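## Task

Scene 1: press the green button, which starts the recorder's pen carriage at once for a single uninterrupted run. Then hold down the coloured keys so that each box printed on the sheet gets ink along the line through its centre and no ink lands anywhere outside a box. A key held fully down inks its colour's lane while the carriage moves, and a half-pressed key might ink too. On the ruler at the sheet's edge the pens begin 20 mm before the 0 mark and travel at 8.56 mm/s. Arm bases in metres, with headings in degrees counter-clockwise from +x: arm1 (+1.53, -1.85, +0.97) heading +171; arm2 (+0.61, +1.64, +0.97) heading -93; arm3 (-1.57, +1.57, +1.03) heading +5; arm4 (+0.03, -1.72, +1.00) heading +87. The finished result has to stay correct on its own and must not rely on a robot holding anything in place.

## Robot and tools

Setup: four identical i2rt Big YAM arms named arm1, arm2, arm3 and arm4. Each has six revolute joints, a two-finger gripper and a wrist camera, and reaches about 1.0 m from its joint-1 axis. Besides the four wrist cameras (arm1_cam_wrist to arm4_cam_wrist) there is one fixed room camera, cam_sheet, which looks at the recorder sheet. Every position is given in a single scene frame with its origin on the floor and +z pointing up. The hand point lies midway between the fingertips. Its z axis runs along the fingers and its y axis is the direction in which they open.

Planning the timing: pen position on the ruler (mm) = -start_offset + speed * seconds since the green press. Scene 1 uses an offset of 20 mm and 8.56 mm/s. Scene 2 uses 19 mm and 11.00 mm/s. A key must be fully down while the pen is over a box and up everywhere else. The carriage runs once, so a wrong press cannot be undone.

execute_actions(actions, cameras): actions is a list holding either one action object or nothing. An empty list just reports state and images. The action object is keyed by arm name, and each arm takes {"joints": {...}}. Inside, you give absolute targets per joint by name, not offsets: joint1_rad to joint6_rad in radians and gripper_m in metres. You may give some joints, all of them, or some arms only. Ranges and done tolerances:
- joint1_rad -2.879..2.879 (±0.045). Rotates the arm about its base, positive counter-clockwise seen from above. At 0 the arm extends along the base's heading.
- joint2_rad 0..3.141 (±0.14). Shoulder. At 0 the upper arm lies roughly level pointing backward, and increasing it raises the arm and then brings it forward.
- joint3_rad 0..3.019 (±0.09). Elbow. 0 is fully folded and larger values open it.
- joint4_rad -1.692..1.57 (±0.055). Wrist pitch, positive tilts the fingers up.
- joint5_rad -1.57..1.57 (±0.03). Sideways wrist swing, positive toward the arm's right.
- joint6_rad -2.094..2.094 (±0.035). Hand roll, positive clockwise when viewed from behind the hand.
- gripper_m 0..0.093 (±0.003). The gap between the fingertips.
All motions in one action begin together but may end at different times, and an action runs at most 15 s. Joints move at different speeds, so the hand can take a wide curve between postures. An arm or joint you leave out may still be driving toward an earlier target. cameras is an optional list of camera names. Omitting it, passing null or passing ["all"] gives every camera, [] gives none, and any unknown name causes the whole call to be rejected. A bad key or an out-of-range value also rejects the call, and then nothing moves.

Reading results: joint_positions gives the current angles. The pictures line lists which camera each returned image comes from, in order. joint_status tells how each commanded joint ended:
- off_target: it stopped short of the target and may still be pushing.
- contact_stop: it halted on contact and holds that spot.
- time_out: it ran out of time. It may keep a target clamped near where it stands and go on pushing, which on_its_own will report. To relieve the push, send back its reported position.
- not_followed: the self- and inter-arm collision check refused the targets, shown as a "joint command not followed" line with a cause. The arm can retry those targets on later actions, although the gripper part still runs.
- limit_stop_at_motor_heat: the arm was halted by overheating. Send the target again once it has cooled.
on_its_own lists what is happening without a command, and its "held at" value is a target, not the current position. If a stop appears, the remaining movement calls in that reply are skipped.

wait(seconds): 0 to 10 s with no new command, returning the same data as an empty action. zoom_image(camera, region): gives a closer view of the latest full image from one camera, with region [x0, y0, x1, y1] in pixels measured from the top-left corner and no larger than 504 by 504. Use it on cam_sheet to read the ruler, the boxes and the ink. read_manual(section) returns only licence text and moves nothing. finished_scene(scene) takes 1 or 2, closes that scene for good after the last command has been held, and reports success. Sending a reply with no tool call ends all remaining scenes.

Cautions: the robots keep moving while you think, holding the last command, so prefer a few deliberate actions timed against the carriage. A hard press between two arms fails the run, and heavy impacts can too. The collision check ignores fingers, gripper housings and wrist cameras and can react late, so keep the arms well apart. The arms do not stop when they touch something, so press keys firmly but not with sustained force, because continued pushing heats the motors. A MOTOR HOT warning appears from 85 °C, and at 100 °C the arm goes limp and falls, reported as an OVER-TEMPERATURE FAULT. Some heat carries into the next scene. Avoid drops, slams and knocking things over.

Each tool is called after "Request:" by a JSON object that holds its "op" and its "data".

## Session

I'll start by looking at the current state.

Request:
{"op": "execute_actions", "data": {"actions": []}}

Scene clock: 0.00 s.
arm1.joint_positions: joint1_rad=+0.070 joint2_rad=+0.356 joint3_rad=+1.661 joint4_rad=-1.202 joint5_rad=+0.204 joint6_rad=-0.582 gripper_m=+0.094
arm1.joint_status: not commanded
arm1.hand: x=+1.4840 y=-1.8081 z=+1.6938 quat_wxyz=(-0.307, +0.671, +0.091, -0.669) (m; scene frame)
arm2.joint_positions: joint1_rad=-0.600 joint2_rad=+0.596 joint3_rad=+1.549 joint4_rad=-1.563 joint5_rad=+0.302 joint6_rad=-0.683 gripper_m=+0.094
arm2.joint_status: not commanded
arm2.hand: x=+0.4701 y=+1.5490 z=+1.5479 quat_wxyz=(+0.081, -0.660, -0.578, +0.473) (m; scene frame)
arm3.joint_positions: joint1_rad=-0.623 joint2_rad=+0.322 joint3_rad=+1.457 joint4_rad=-1.586 joint5_rad=+0.025 joint6_rad=+0.642 gripper_m=+0.095
arm3.joint_status: not commanded
arm3.hand: x=-1.5127 y=+1.5328 z=+1.5879 quat_wxyz=(-0.534, -0.473, -0.701, -0.016) (m; scene frame)
arm4.joint_positions: joint1_rad=-0.139 joint2_rad=+0.450 joint3_rad=+1.499 joint4_rad=-1.625 joint5_rad=-0.070 joint6_rad=-0.504 gripper_m=+0.095
arm4.joint_status: not commanded
arm4.hand: x=+0.0463 y=-1.6100 z=+1.5518 quat_wxyz=(-0.413, +0.719, -0.510, -0.228) (m; scene frame)
pictures: arm1_cam_wrist, arm2_cam_wrist, arm3_cam_wrist, arm4_cam_wrist, cam_sheet
Images, in order (width x height): arm1_cam_wrist 504x504, arm2_cam_wrist 504x504, arm3_cam_wrist 504x504, arm4_cam_wrist 504x504, cam_sheet 504x504.

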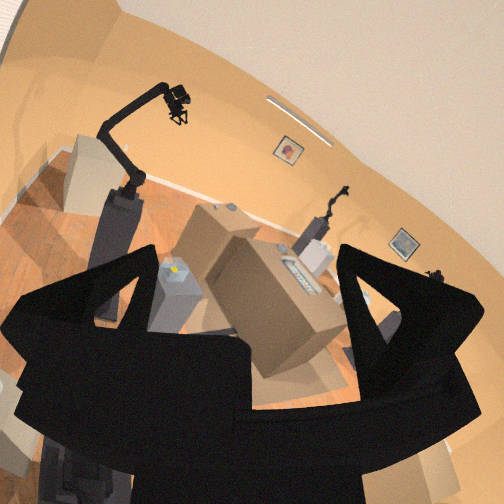

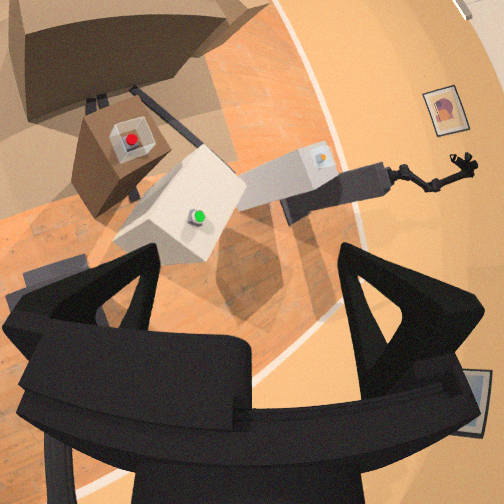

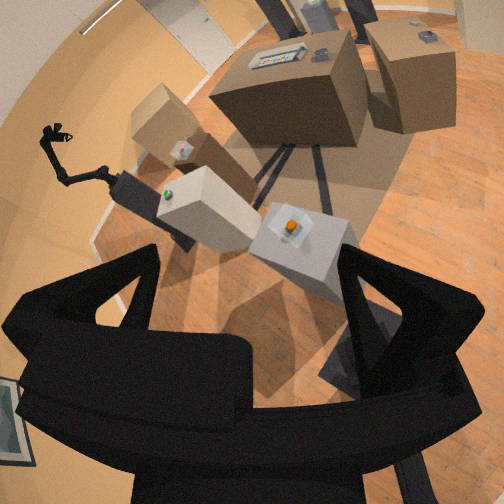

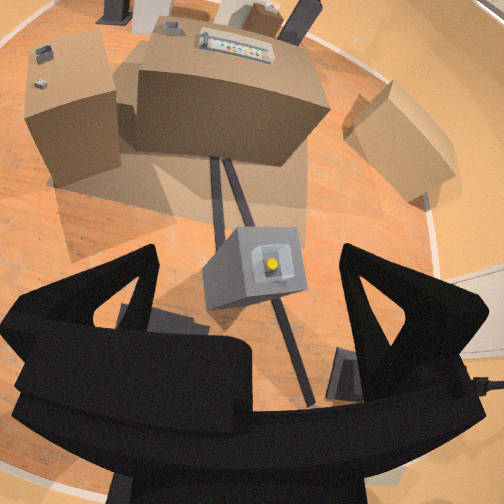

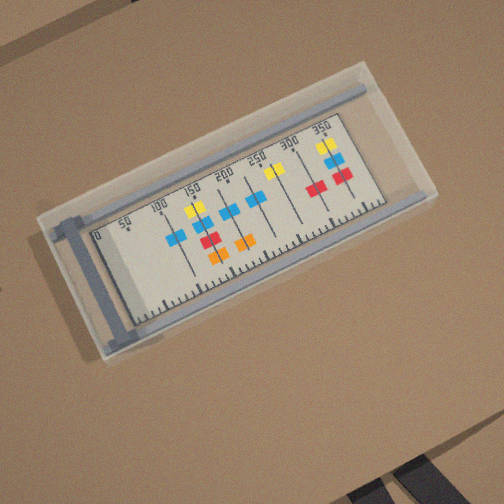

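Request:
{"op": "zoom_image", "data": {"camera": "cam_sheet", "region": [80, 100, 400, 340]}}

Request:
{"op": "zoom_image", "data": {"camera": "cam_sheet", "region": [80, 180, 240, 330]}}

Request:
{"op": "zoom_image", "data": {"camera": "cam_sheet", "region": [170, 150, 330, 290]}}

Request:
{"op": "zoom_image", "data": {"camera": "cam_sheet", "region": [250, 105, 400, 250]}}

Region (80, 100, 400, 340) of cam_sheet's 504x504 image, scaled by 1.575, with more detail than that image has; it fills the top 378 rows of this view, and the rest is white.

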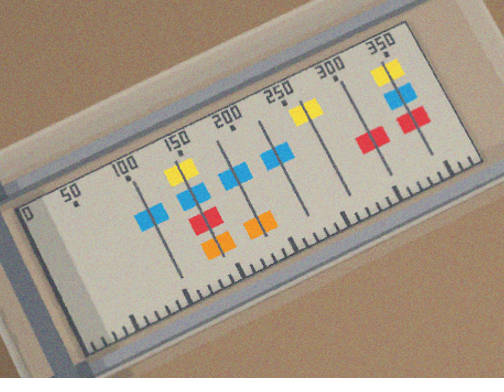

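Region (80, 180, 240, 330) of cam_sheet's 504x504 image, scaled by 3.150, with more detail than that image has; it fills the top 472 rows of this view, and the rest is white.

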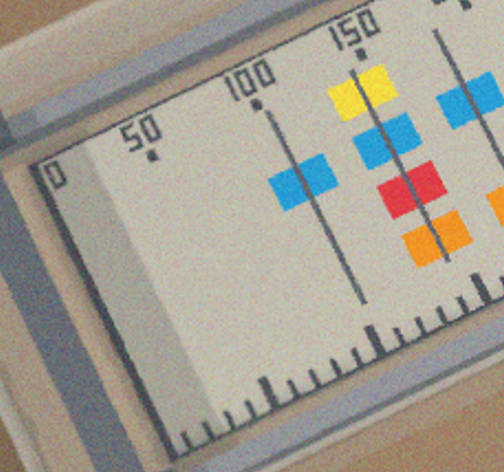

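Region (170, 150, 330, 290) of cam_sheet's 504x504 image, scaled by 3.150, with more detail than that image has; it fills the top 441 rows of this view, and the rest is white.

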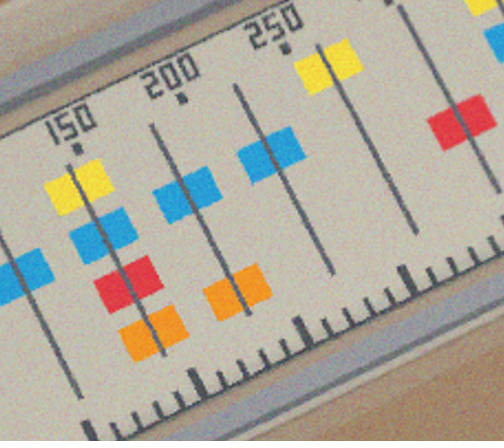

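Region (250, 105, 400, 250) of cam_sheet's 504x504 image, scaled by 3.360, with more detail than that image has; it fills the top 487 rows of this view, and the rest is white.

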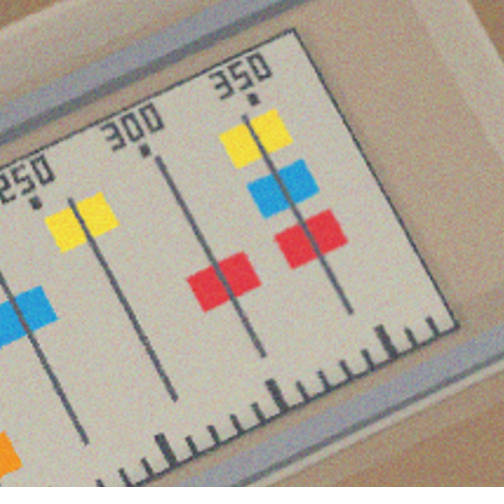

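Request:
{"op": "zoom_image", "data": {"camera": "arm2_cam_wrist", "region": [60, 80, 260, 270]}}

Request:
{"op": "zoom_image", "data": {"camera": "arm4_cam_wrist", "region": [200, 210, 330, 320]}}

Request:
{"op": "zoom_image", "data": {"camera": "arm3_cam_wrist", "region": [200, 0, 504, 160]}}

Request:
{"op": "zoom_image", "data": {"camera": "arm3_cam_wrist", "region": [240, 190, 370, 300]}}

Region (60, 80, 260, 270) of arm2_cam_wrist's 504x504 image, scaled by 2.520, with more detail than that image has; it fills the top 479 rows of this view, and the rest is white.

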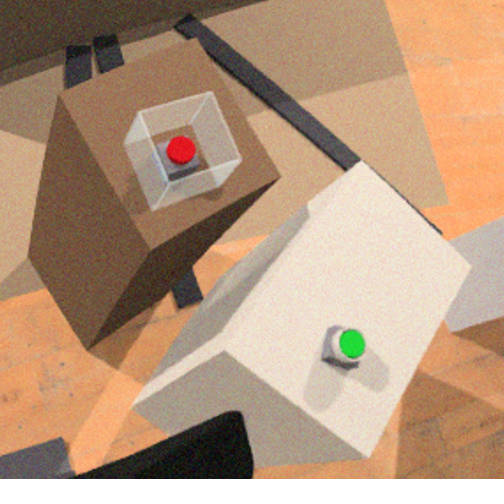

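Region (200, 210, 330, 320) of arm4_cam_wrist's 504x504 image, scaled by 3.877, with more detail than that image has; it fills the top 426 rows of this view, and the rest is white.

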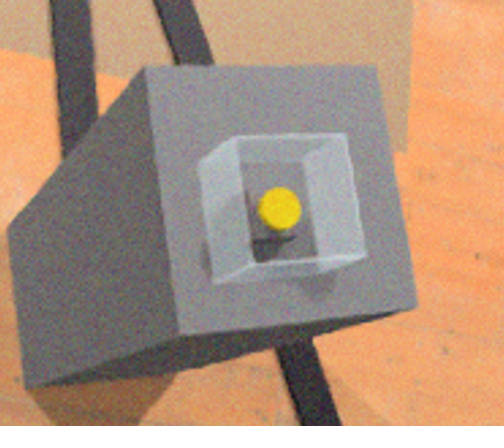

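Region (200, 0, 504, 160) of arm3_cam_wrist's 504x504 image, scaled by 1.658, with more detail than that image has; it fills the top 265 rows of this view, and the rest is white.

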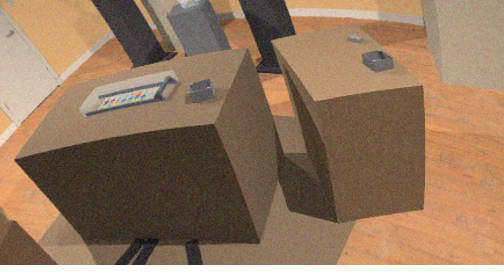

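Region (240, 190, 370, 300) of arm3_cam_wrist's 504x504 image, scaled by 3.877, with more detail than that image has; it fills the top 426 rows of this view, and the rest is white.

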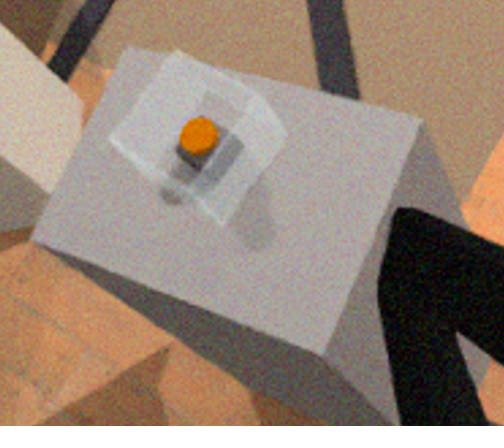

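Request:
{"op": "zoom_image", "data": {"camera": "arm1_cam_wrist", "region": [80, 70, 240, 230]}}

Request:
{"op": "zoom_image", "data": {"camera": "arm1_cam_wrist", "region": [0, 340, 160, 504]}}

Request:
{"op": "zoom_image", "data": {"camera": "arm1_cam_wrist", "region": [130, 230, 250, 350]}}

Request:
{"op": "zoom_image", "data": {"camera": "arm3_cam_wrist", "region": [30, 80, 270, 260]}}

Request:
{"op": "zoom_image", "data": {"camera": "arm2_cam_wrist", "region": [280, 120, 490, 230]}}

Region (80, 70, 240, 230) of arm1_cam_wrist's 504x504 image, scaled by 3.150, with more detail than that image has.

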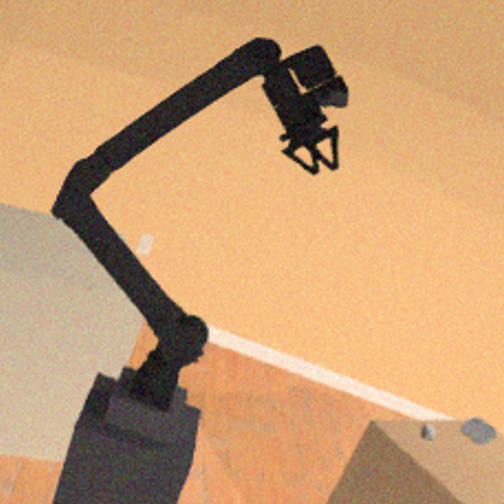

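Region (0, 340, 160, 504) of arm1_cam_wrist's 504x504 image, scaled by 3.073, with more detail than that image has; it fills the left 492 columns of this view, and the rest is white.

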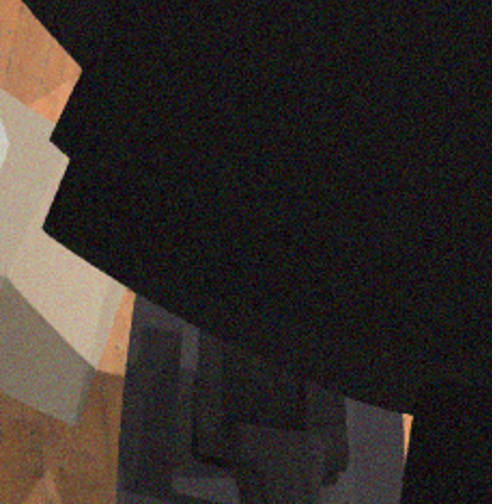

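Region (130, 230, 250, 350) of arm1_cam_wrist's 504x504 image, scaled by 4.200, with more detail than that image has.

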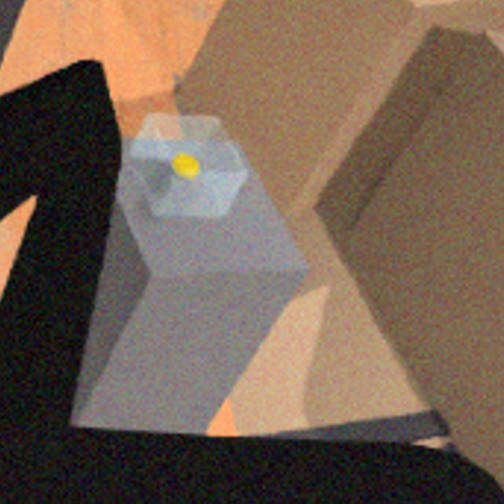

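Region (30, 80, 270, 260) of arm3_cam_wrist's 504x504 image, scaled by 2.100, with more detail than that image has; it fills the top 378 rows of this view, and the rest is white.

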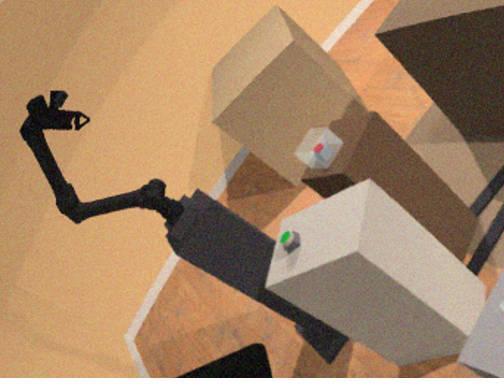

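Region (280, 120, 490, 230) of arm2_cam_wrist's 504x504 image, scaled by 2.400, with more detail than that image has; it fills the top 264 rows of this view, and the rest is white.

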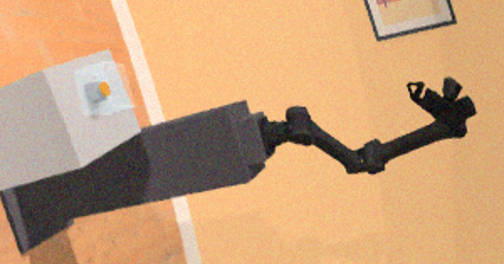

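Request:
{"op": "execute_actions", "data": {"actions": [{"arm1":{"joints":{"joint1_rad":0.95,"joint2_rad":1.5,"joint3_rad":1.15,"joint4_rad":-1.1,"joint5_rad":0,"joint6_rad":0,"gripper_m":0}},"arm2":{"joints":{"joint1_rad":-0.627,"joint2_rad":2.21,"joint3_rad":1.896,"joint4_rad":-1.257,"joint5_rad":0,"joint6_rad":0,"gripper_m":0}},"arm3":{"joints":{"joint1_rad":-0.471,"joint2_rad":2.138,"joint3_rad":1.613,"joint4_rad":-1.046,"joint5_rad":0,"joint6_rad":0,"gripper_m":0}},"arm4":{"joints":{"joint1_rad":-0.679,"joint2_rad":2.0,"joint3_rad":1.387,"joint4_rad":-0.956,"joint5_rad":0,"joint6_rad":0,"gripper_m":0}}}]}}

Scene clock: 22.20 s.
arm1.joint_positions: joint1_rad=+0.959 joint2_rad=+1.484 joint3_rad=+1.132 joint4_rad=-1.101 joint5_rad=+0.002 joint6_rad=-0.008 gripper_m=+0.001
arm1.joint_status: all done
arm1.hand: x=+1.2121 y=-2.1640 z=+1.1075 quat_wxyz=(+0.026, +0.919, +0.391, -0.047) (m; scene frame)
arm2.joint_positions: joint1_rad=-0.614 joint2_rad=+2.209 joint3_rad=+1.869 joint4_rad=-1.254 joint5_rad=+0.004 joint6_rad=-0.016 gripper_m=+0.000
arm2.joint_status: all done
arm2.hand: x=+0.1968 y=+1.1313 z=+0.9989 quat_wxyz=(+0.006, -0.897, -0.442, -0.005) (m; scene frame)
arm3.joint_positions: joint1_rad=-0.475 joint2_rad=+2.153 joint3_rad=+1.597 joint4_rad=-1.050 joint5_rad=+0.003 joint6_rad=+0.011 gripper_m=+0.001
arm3.joint_status: all done
arm3.hand: x=-1.0074 y=+1.3387 z=+0.9997 quat_wxyz=(+0.015, -0.197, -0.980, +0.002) (m; scene frame)
arm4.joint_positions: joint1_rad=-0.678 joint2_rad=+2.015 joint3_rad=+1.376 joint4_rad=-0.967 joint5_rad=-0.002 joint6_rad=-0.011 gripper_m=+0.001
arm4.joint_status: all done
arm4.hand: x=+0.3981 y=-1.3225 z=+0.9611 quat_wxyz=(+0.023, +0.409, -0.912, +0.010) (m; scene frame)
pictures: arm1_cam_wrist, arm2_cam_wrist, arm3_cam_wrist, arm4_cam_wrist, cam_sheet
Images, in order (width x height): arm1_cam_wrist 504x504, arm2_cam_wrist 504x504, arm3_cam_wrist 504x504, arm4_cam_wrist 504x504, cam_sheet 504x504.

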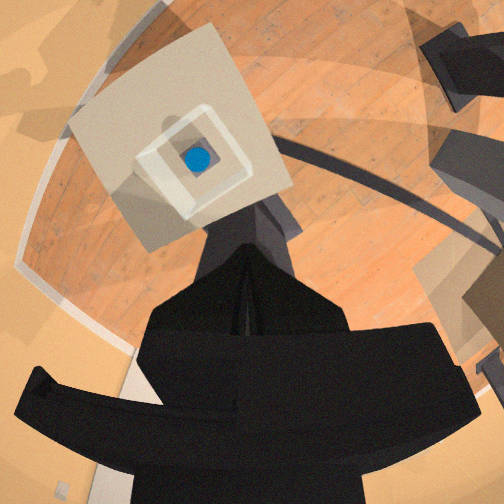

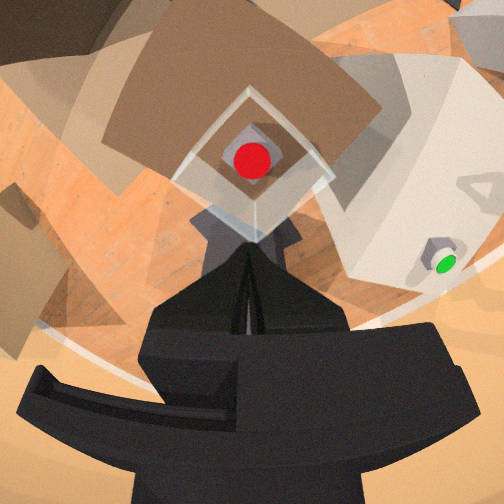

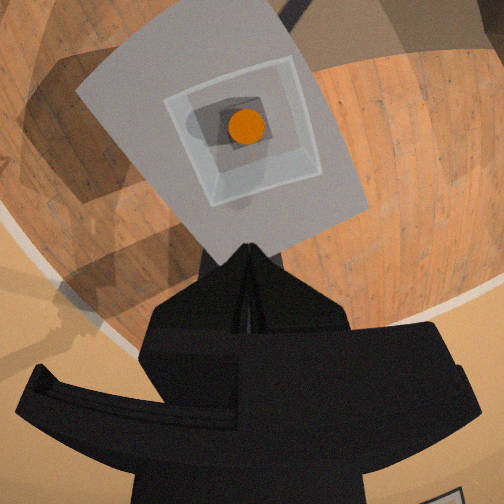

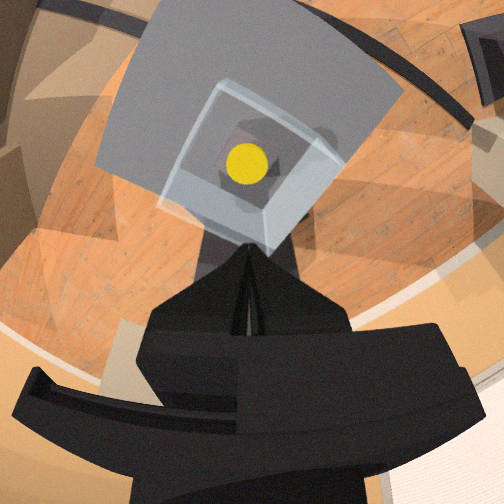

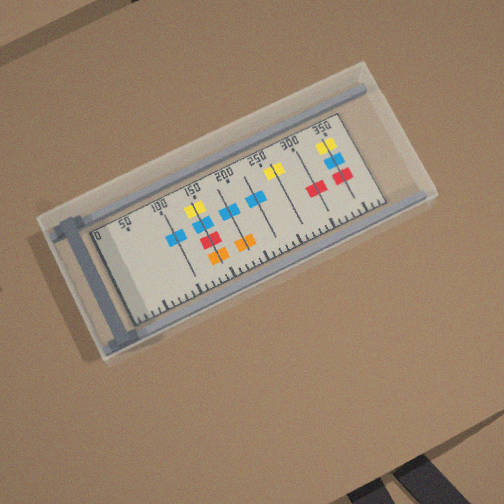

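Request:
{"op": "zoom_image", "data": {"camera": "arm1_cam_wrist", "region": [120, 90, 290, 260]}}

Request:
{"op": "zoom_image", "data": {"camera": "arm2_cam_wrist", "region": [164, 80, 344, 260]}}

Request:
{"op": "zoom_image", "data": {"camera": "arm3_cam_wrist", "region": [150, 50, 350, 260]}}

Request:
{"op": "zoom_image", "data": {"camera": "arm4_cam_wrist", "region": [150, 70, 350, 270]}}

Request:
{"op": "zoom_image", "data": {"camera": "arm2_cam_wrist", "region": [400, 220, 480, 300]}}

Region (120, 90, 290, 260) of arm1_cam_wrist's 504x504 image, scaled by 2.965, with more detail than that image has.

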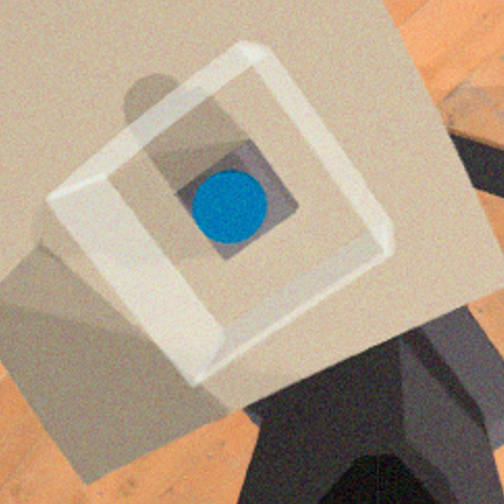

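Region (164, 80, 344, 260) of arm2_cam_wrist's 504x504 image, scaled by 2.800, with more detail than that image has.

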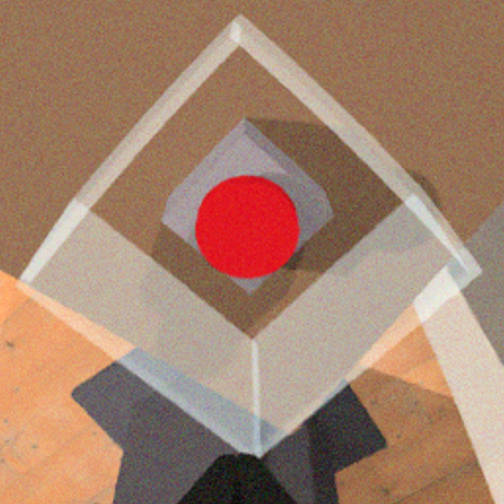

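Region (150, 50, 350, 260) of arm3_cam_wrist's 504x504 image, scaled by 2.400, with more detail than that image has; it fills the left 480 columns of this view, and the rest is white.

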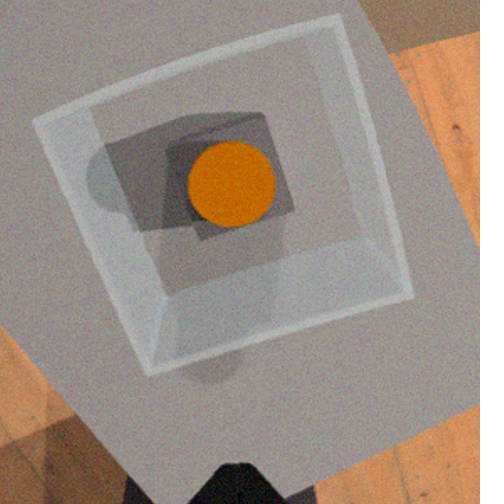

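Region (150, 70, 350, 270) of arm4_cam_wrist's 504x504 image, scaled by 2.520, with more detail than that image has.

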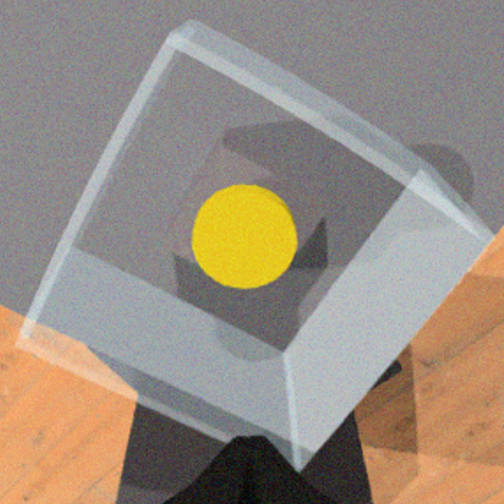

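Region (400, 220, 480, 300) of arm2_cam_wrist's 504x504 image, scaled by 6.300, with more detail than that image has.

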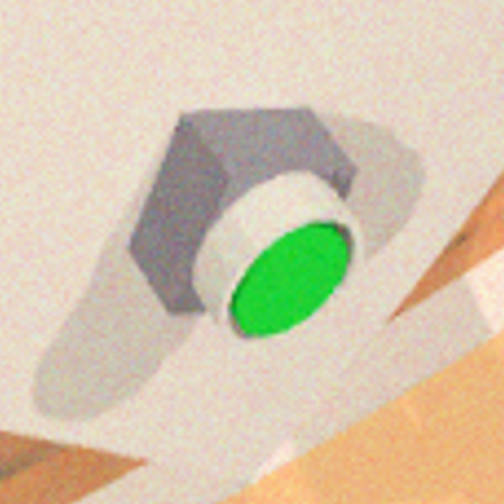

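Request:
{"op": "execute_actions", "data": {"actions": [{"arm1":{"joints":{"joint1_rad":1.12,"joint2_rad":1.92,"joint3_rad":1.05,"joint4_rad":-0.67}},"arm2":{"joints":{"joint1_rad":-0.633,"joint2_rad":2.357,"joint3_rad":1.828,"joint4_rad":-1.027}},"arm3":{"joints":{"joint1_rad":-0.471,"joint2_rad":2.416,"joint3_rad":1.728,"joint4_rad":-0.853}},"arm4":{"joints":{"joint1_rad":-0.679,"joint2_rad":2.142,"joint3_rad":1.348,"joint4_rad":-0.725}}}], "cameras": ["arm1_cam_wrist","arm2_cam_wrist","arm3_cam_wrist","arm4_cam_wrist"]}}

Scene clock: 38.50 s.
arm1.joint_positions: joint1_rad=+1.127 joint2_rad=+1.925 joint3_rad=+1.044 joint4_rad=-0.683 joint5_rad=+0.001 joint6_rad=-0.007 gripper_m=+0.001
arm1.joint_status: all done
arm1.hand: x=+1.2636 y=-2.2260 z=+0.8922 quat_wxyz=(+0.005, +0.884, +0.468, +0.004) (m; scene frame)
arm2.joint_positions: joint1_rad=-0.620 joint2_rad=+2.375 joint3_rad=+1.812 joint4_rad=-1.036 joint5_rad=+0.004 joint6_rad=-0.016 gripper_m=+0.000
arm2.joint_status: all done
arm2.hand: x=+0.1922 y=+1.1320 z=+0.8722 quat_wxyz=(+0.008, -0.898, -0.439, -0.008) (m; scene frame)
arm3.joint_positions: joint1_rad=-0.475 joint2_rad=+2.436 joint3_rad=+1.707 joint4_rad=-0.863 joint5_rad=+0.003 joint6_rad=+0.011 gripper_m=+0.001
arm3.joint_status: all done
arm3.hand: x=-0.9776 y=+1.3257 z=+0.8623 quat_wxyz=(+0.008, -0.197, -0.980, +0.004) (m; scene frame)
arm4.joint_positions: joint1_rad=-0.678 joint2_rad=+2.164 joint3_rad=+1.340 joint4_rad=-0.739 joint5_rad=-0.002 joint6_rad=-0.011 gripper_m=+0.001
arm4.joint_status: all done
arm4.hand: x=+0.4024 y=-1.3183 z=+0.8716 quat_wxyz=(+0.003, +0.409, -0.913, +0.002) (m; scene frame)
pictures: arm1_cam_wrist, arm2_cam_wrist, arm3_cam_wrist, arm4_cam_wrist
Images, in order (width x height): arm1_cam_wrist 504x504, arm2_cam_wrist 504x504, arm3_cam_wrist 504x504, arm4_cam_wrist 504x504.

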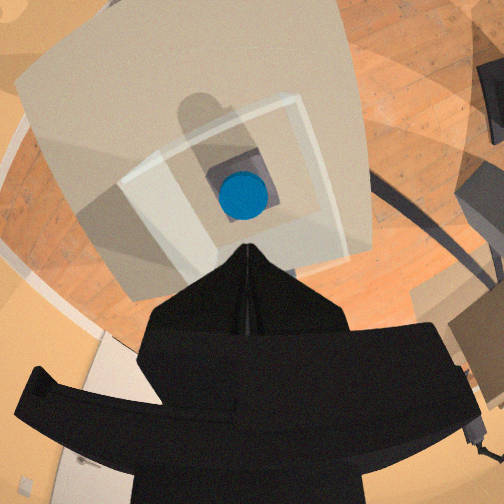

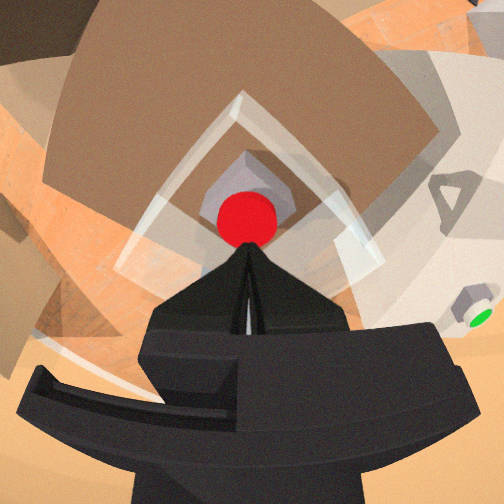

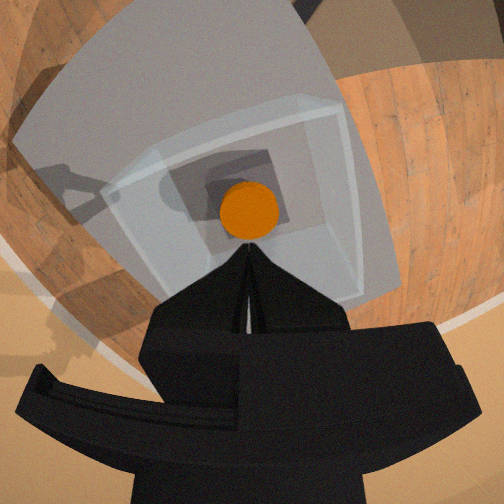

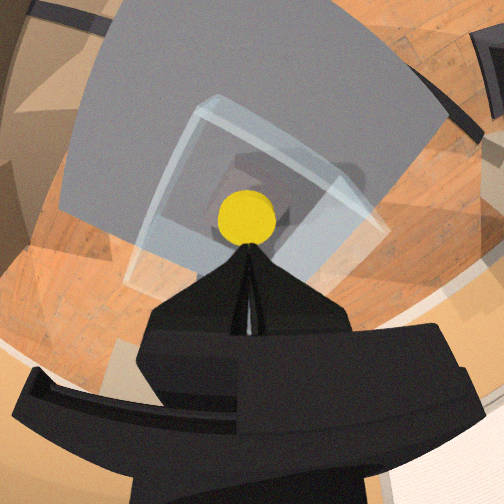

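Request:
{"op": "zoom_image", "data": {"camera": "arm1_cam_wrist", "region": [200, 160, 300, 260]}}

Request:
{"op": "zoom_image", "data": {"camera": "arm2_cam_wrist", "region": [200, 160, 300, 260]}}

Request:
{"op": "zoom_image", "data": {"camera": "arm3_cam_wrist", "region": [200, 160, 300, 260]}}

Request:
{"op": "zoom_image", "data": {"camera": "arm4_cam_wrist", "region": [200, 160, 300, 260]}}

Region (200, 160, 300, 260) of arm1_cam_wrist's 504x504 image, scaled by 5.040, with more detail than that image has.

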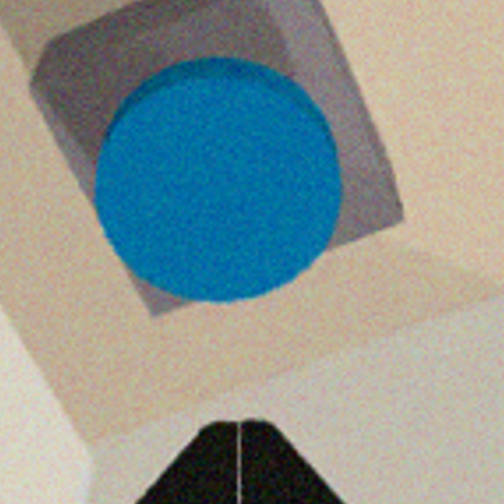

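Region (200, 160, 300, 260) of arm2_cam_wrist's 504x504 image, scaled by 5.040, with more detail than that image has.

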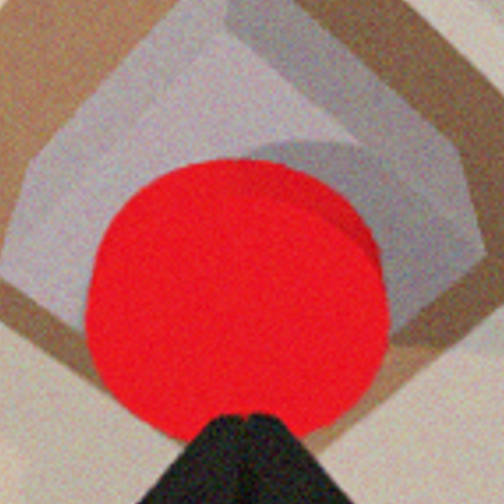

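Region (200, 160, 300, 260) of arm3_cam_wrist's 504x504 image, scaled by 5.040, with more detail than that image has.

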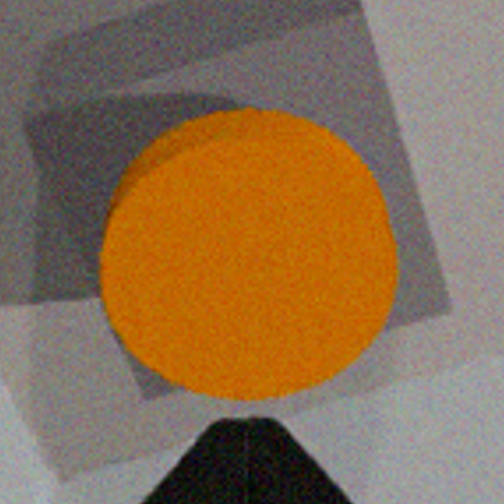

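Region (200, 160, 300, 260) of arm4_cam_wrist's 504x504 image, scaled by 5.040, with more detail than that image has.

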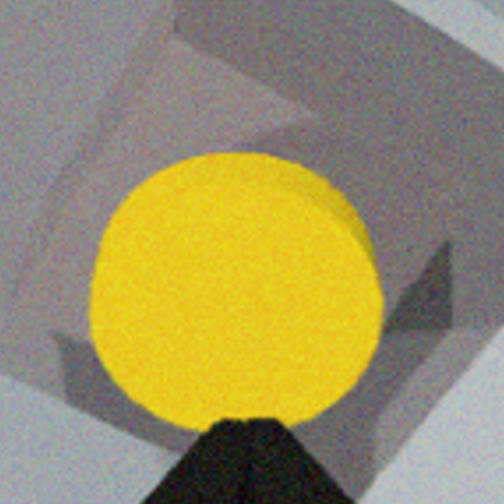

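Request:
{"op": "execute_actions", "data": {"actions": [{"arm1":{"joints":{"joint1_rad":1.128,"joint2_rad":2.074,"joint3_rad":1.024,"joint4_rad":-0.484}},"arm2":{"joints":{"joint2_rad":2.376,"joint3_rad":1.768,"joint4_rad":-0.93}},"arm3":{"joints":{"joint2_rad":2.474,"joint4_rad":-0.781}},"arm4":{"joints":{"joint2_rad":2.198,"joint3_rad":1.316,"joint4_rad":-0.63}}}], "cameras": ["arm1_cam_wrist","arm2_cam_wrist","arm3_cam_wrist","arm4_cam_wrist"]}}

Scene clock: 53.03 s.
arm1.joint_positions: joint1_rad=+1.127 joint2_rad=+2.068 joint3_rad=+1.022 joint4_rad=-0.498 joint5_rad=+0.001 joint6_rad=-0.007 gripper_m=+0.001
arm1.joint_status: all done
arm1.hand: x=+1.2655 y=-2.2249 z=+0.8252 quat_wxyz=(+0.010, +0.884, +0.467, -0.005) (m; scene frame)
arm2.joint_positions: joint1_rad=-0.620 joint2_rad=+2.375 joint3_rad=+1.765 joint4_rad=-0.941 joint5_rad=+0.004 joint6_rad=-0.016 gripper_m=+0.000
arm2.joint_status: all done
arm2.hand: x=+0.1908 y=+1.1304 z=+0.8572 quat_wxyz=(-0.003, -0.898, -0.439, +0.014) (m; scene frame)
arm3.joint_positions: joint1_rad=-0.475 joint2_rad=+2.473 joint3_rad=+1.707 joint4_rad=-0.793 joint5_rad=+0.003 joint6_rad=+0.011 gripper_m=+0.001
arm3.joint_status: all done
arm3.hand: x=-0.9726 y=+1.3235 z=+0.8390 quat_wxyz=(-0.008, -0.197, -0.980, +0.007) (m; scene frame)
arm4.joint_positions: joint1_rad=-0.678 joint2_rad=+2.201 joint3_rad=+1.316 joint4_rad=-0.645 joint5_rad=-0.002 joint6_rad=-0.011 gripper_m=+0.001
arm4.joint_status: all done
arm4.hand: x=+0.4026 y=-1.3182 z=+0.8464 quat_wxyz=(-0.012, +0.409, -0.913, -0.005) (m; scene frame)
pictures: arm1_cam_wrist, arm2_cam_wrist, arm3_cam_wrist, arm4_cam_wrist
Images, in order (width x height): arm1_cam_wrist 504x504, arm2_cam_wrist 504x504, arm3_cam_wrist 504x504, arm4_cam_wrist 504x504.

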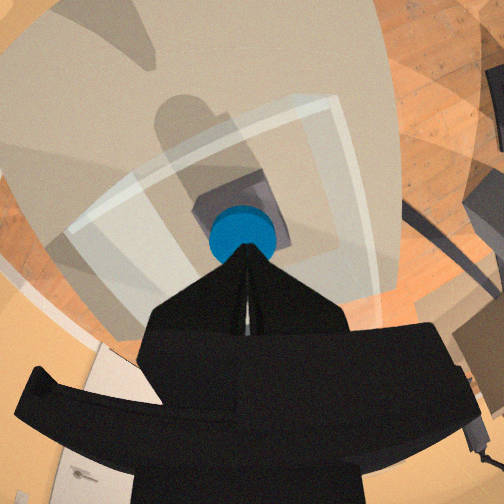

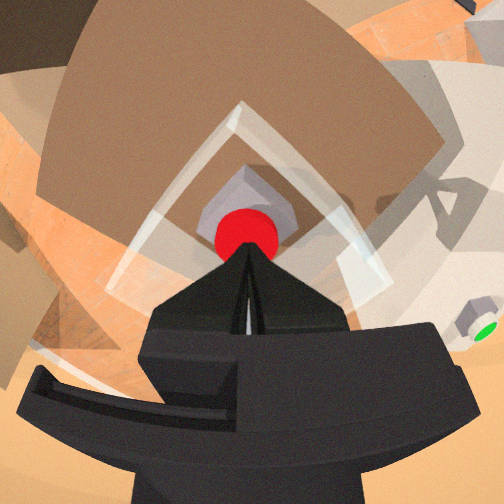

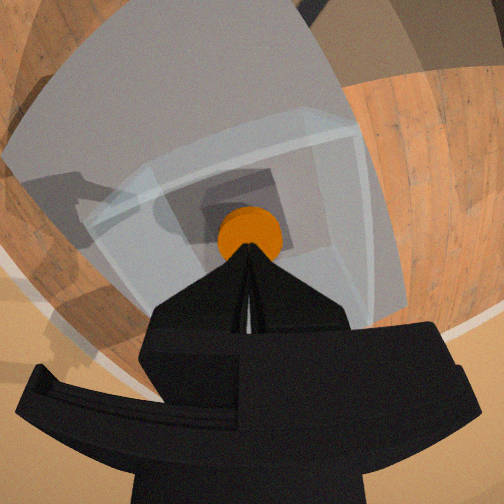

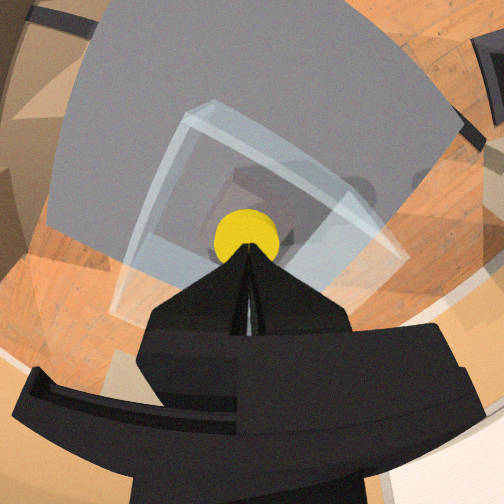

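Request:
{"op": "execute_actions", "data": {"actions": [{"arm1":{"joints":{"joint1_rad":1.143,"joint2_rad":2.16,"joint4_rad":-0.454}},"arm2":{"joints":{"joint2_rad":2.446}},"arm3":{"joints":{"joint2_rad":2.542,"joint4_rad":-0.756}},"arm4":{"joints":{"joint2_rad":2.28,"joint4_rad":-0.61}}}]}}

Scene clock: 55.43 s.
arm1.joint_positions: joint1_rad=+1.136 joint2_rad=+2.133 joint3_rad=+1.022 joint4_rad=-0.465 joint5_rad=+0.001 joint6_rad=-0.007 gripper_m=+0.001
arm1.joint_status: all done
arm1.hand: x=+1.2754 y=-2.2184 z=+0.7972 quat_wxyz=(+0.003, +0.882, +0.471, +0.009) (m; scene frame)
arm2.joint_positions: joint1_rad=-0.620 joint2_rad=+2.427 joint3_rad=+1.765 joint4_rad=-0.937 joint5_rad=+0.004 joint6_rad=-0.016 gripper_m=+0.000
arm2.joint_status: all done
arm2.hand: x=+0.1987 y=+1.1404 z=+0.8241 quat_wxyz=(+0.008, -0.898, -0.439, -0.008) (m; scene frame)
arm3.joint_positions: joint1_rad=-0.475 joint2_rad=+2.524 joint3_rad=+1.711 joint4_rad=-0.764 joint5_rad=+0.003 joint6_rad=+0.011 gripper_m=+0.001
arm3.joint_status: all done
arm3.hand: x=-0.9804 y=+1.3265 z=+0.8090 quat_wxyz=(+0.001, -0.197, -0.980, +0.005) (m; scene frame)
arm4.joint_positions: joint1_rad=-0.678 joint2_rad=+2.261 joint3_rad=+1.317 joint4_rad=-0.621 joint5_rad=-0.002 joint6_rad=-0.011 gripper_m=+0.001
arm4.joint_status: all done
arm4.hand: x=+0.3950 y=-1.3266 z=+0.8153 quat_wxyz=(+0.004, +0.409, -0.913, +0.002) (m; scene frame)
pictures: arm1_cam_wrist, arm2_cam_wrist, arm3_cam_wrist, arm4_cam_wrist, cam_sheet
Images, in order (width x height): arm1_cam_wrist 504x504, arm2_cam_wrist 504x504, arm3_cam_wrist 504x504, arm4_cam_wrist 504x504, cam_sheet 504x504.

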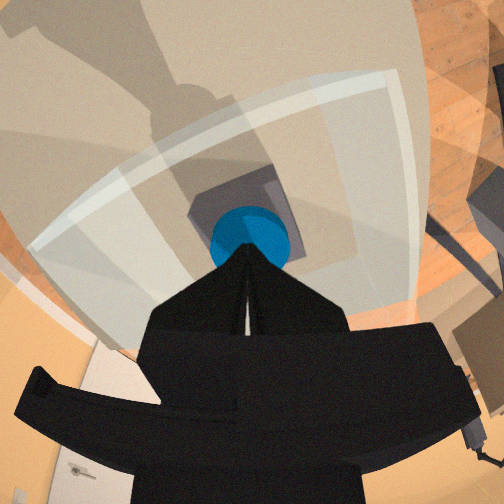

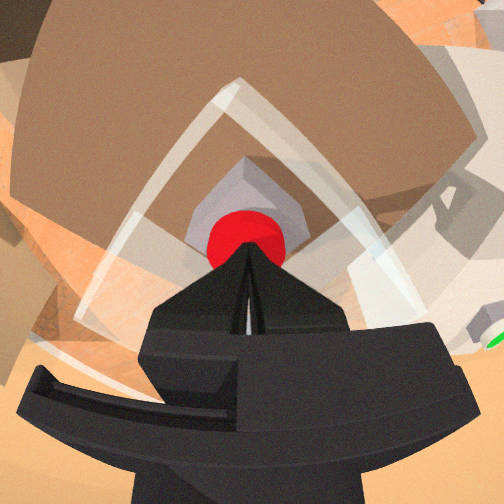

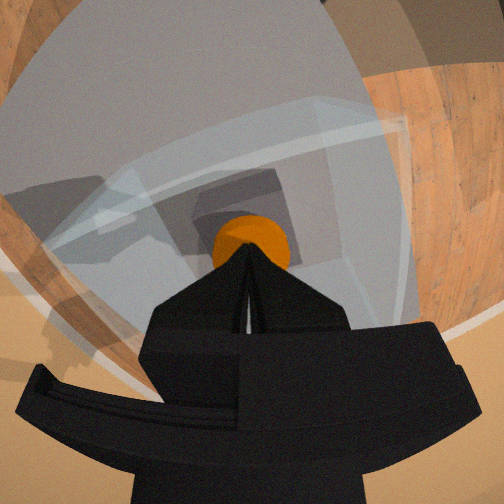

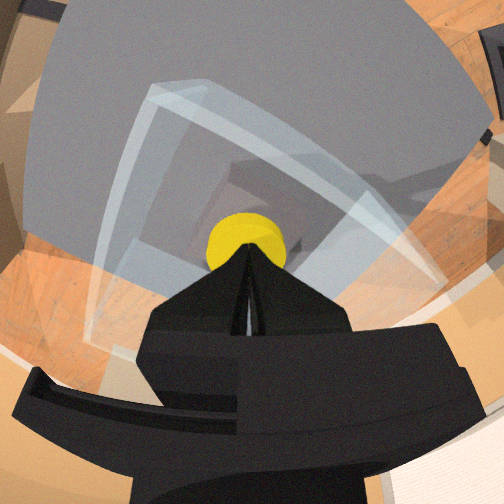

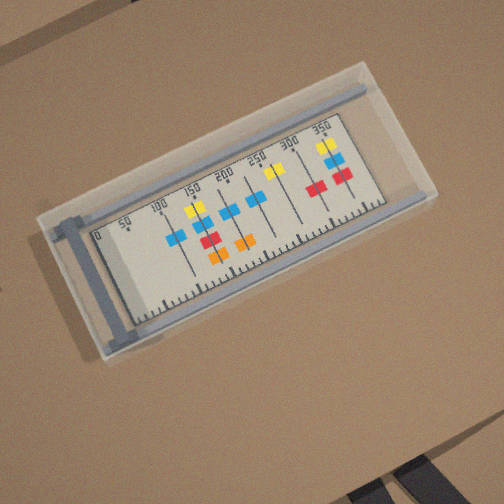

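Request:
{"op": "execute_actions", "data": {"actions": [{"arm1":{"joints":{"joint2_rad":2.2}},"arm2":{"joints":{"joint2_rad":2.486}},"arm3":{"joints":{"joint2_rad":2.582}},"arm4":{"joints":{"joint2_rad":2.32}}}]}}

Scene clock: 56.43 s.
arm1.joint_positions: joint1_rad=+1.136 joint2_rad=+2.135 joint3_rad=+1.022 joint4_rad=-0.465 joint5_rad=+0.001 joint6_rad=-0.007 gripper_m=+0.001
arm1.joint_status: all done
arm1.hand: x=+1.2756 y=-2.2180 z=+0.7966 quat_wxyz=(+0.002, +0.882, +0.471, +0.010) (m; scene frame)
arm2.joint_positions: joint1_rad=-0.620 joint2_rad=+2.430 joint3_rad=+1.765 joint4_rad=-0.936 joint5_rad=+0.004 joint6_rad=-0.016 gripper_m=+0.000
arm2.joint_status: all done
arm2.hand: x=+0.1991 y=+1.1409 z=+0.8227 quat_wxyz=(+0.008, -0.898, -0.439, -0.009) (m; scene frame)
arm3.joint_positions: joint1_rad=-0.475 joint2_rad=+2.530 joint3_rad=+1.714 joint4_rad=-0.762 joint5_rad=+0.003 joint6_rad=+0.011 gripper_m=+0.001
arm3.joint_status: all done
arm3.hand: x=-0.9807 y=+1.3266 z=+0.8057 quat_wxyz=(+0.002, -0.196, -0.980, +0.005) (m; scene frame)
arm4.joint_positions: joint1_rad=-0.678 joint2_rad=+2.268 joint3_rad=+1.317 joint4_rad=-0.618 joint5_rad=-0.002 joint6_rad=-0.010 gripper_m=+0.001
arm4.joint_status: all done
arm4.hand: x=+0.3940 y=-1.3277 z=+0.8122 quat_wxyz=(+0.006, +0.409, -0.913, +0.003) (m; scene frame)
pictures: arm1_cam_wrist, arm2_cam_wrist, arm3_cam_wrist, arm4_cam_wrist, cam_sheet
Images, in order (width x height): arm1_cam_wrist 504x504, arm2_cam_wrist 504x504, arm3_cam_wrist 504x504, arm4_cam_wrist 504x504, cam_sheet 504x504.

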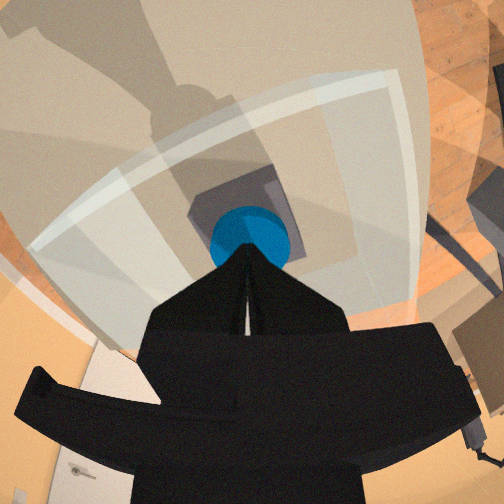

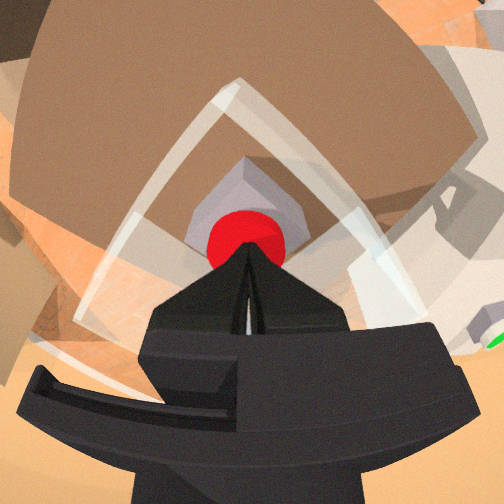

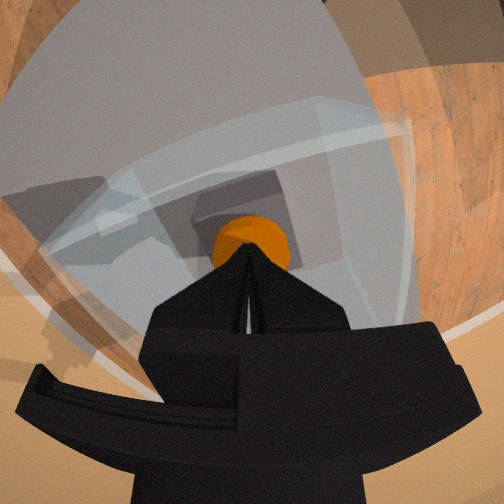

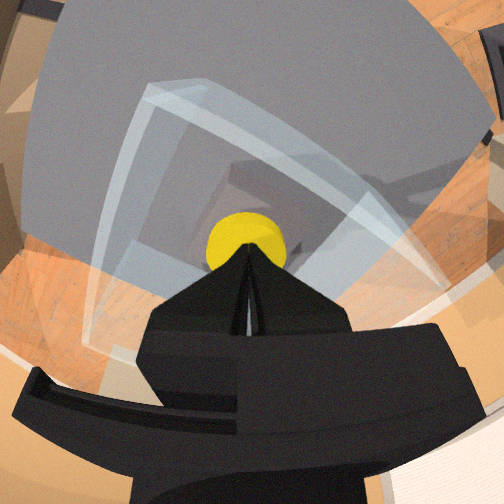

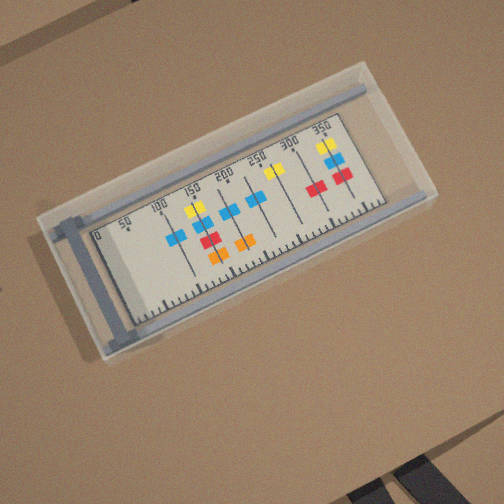

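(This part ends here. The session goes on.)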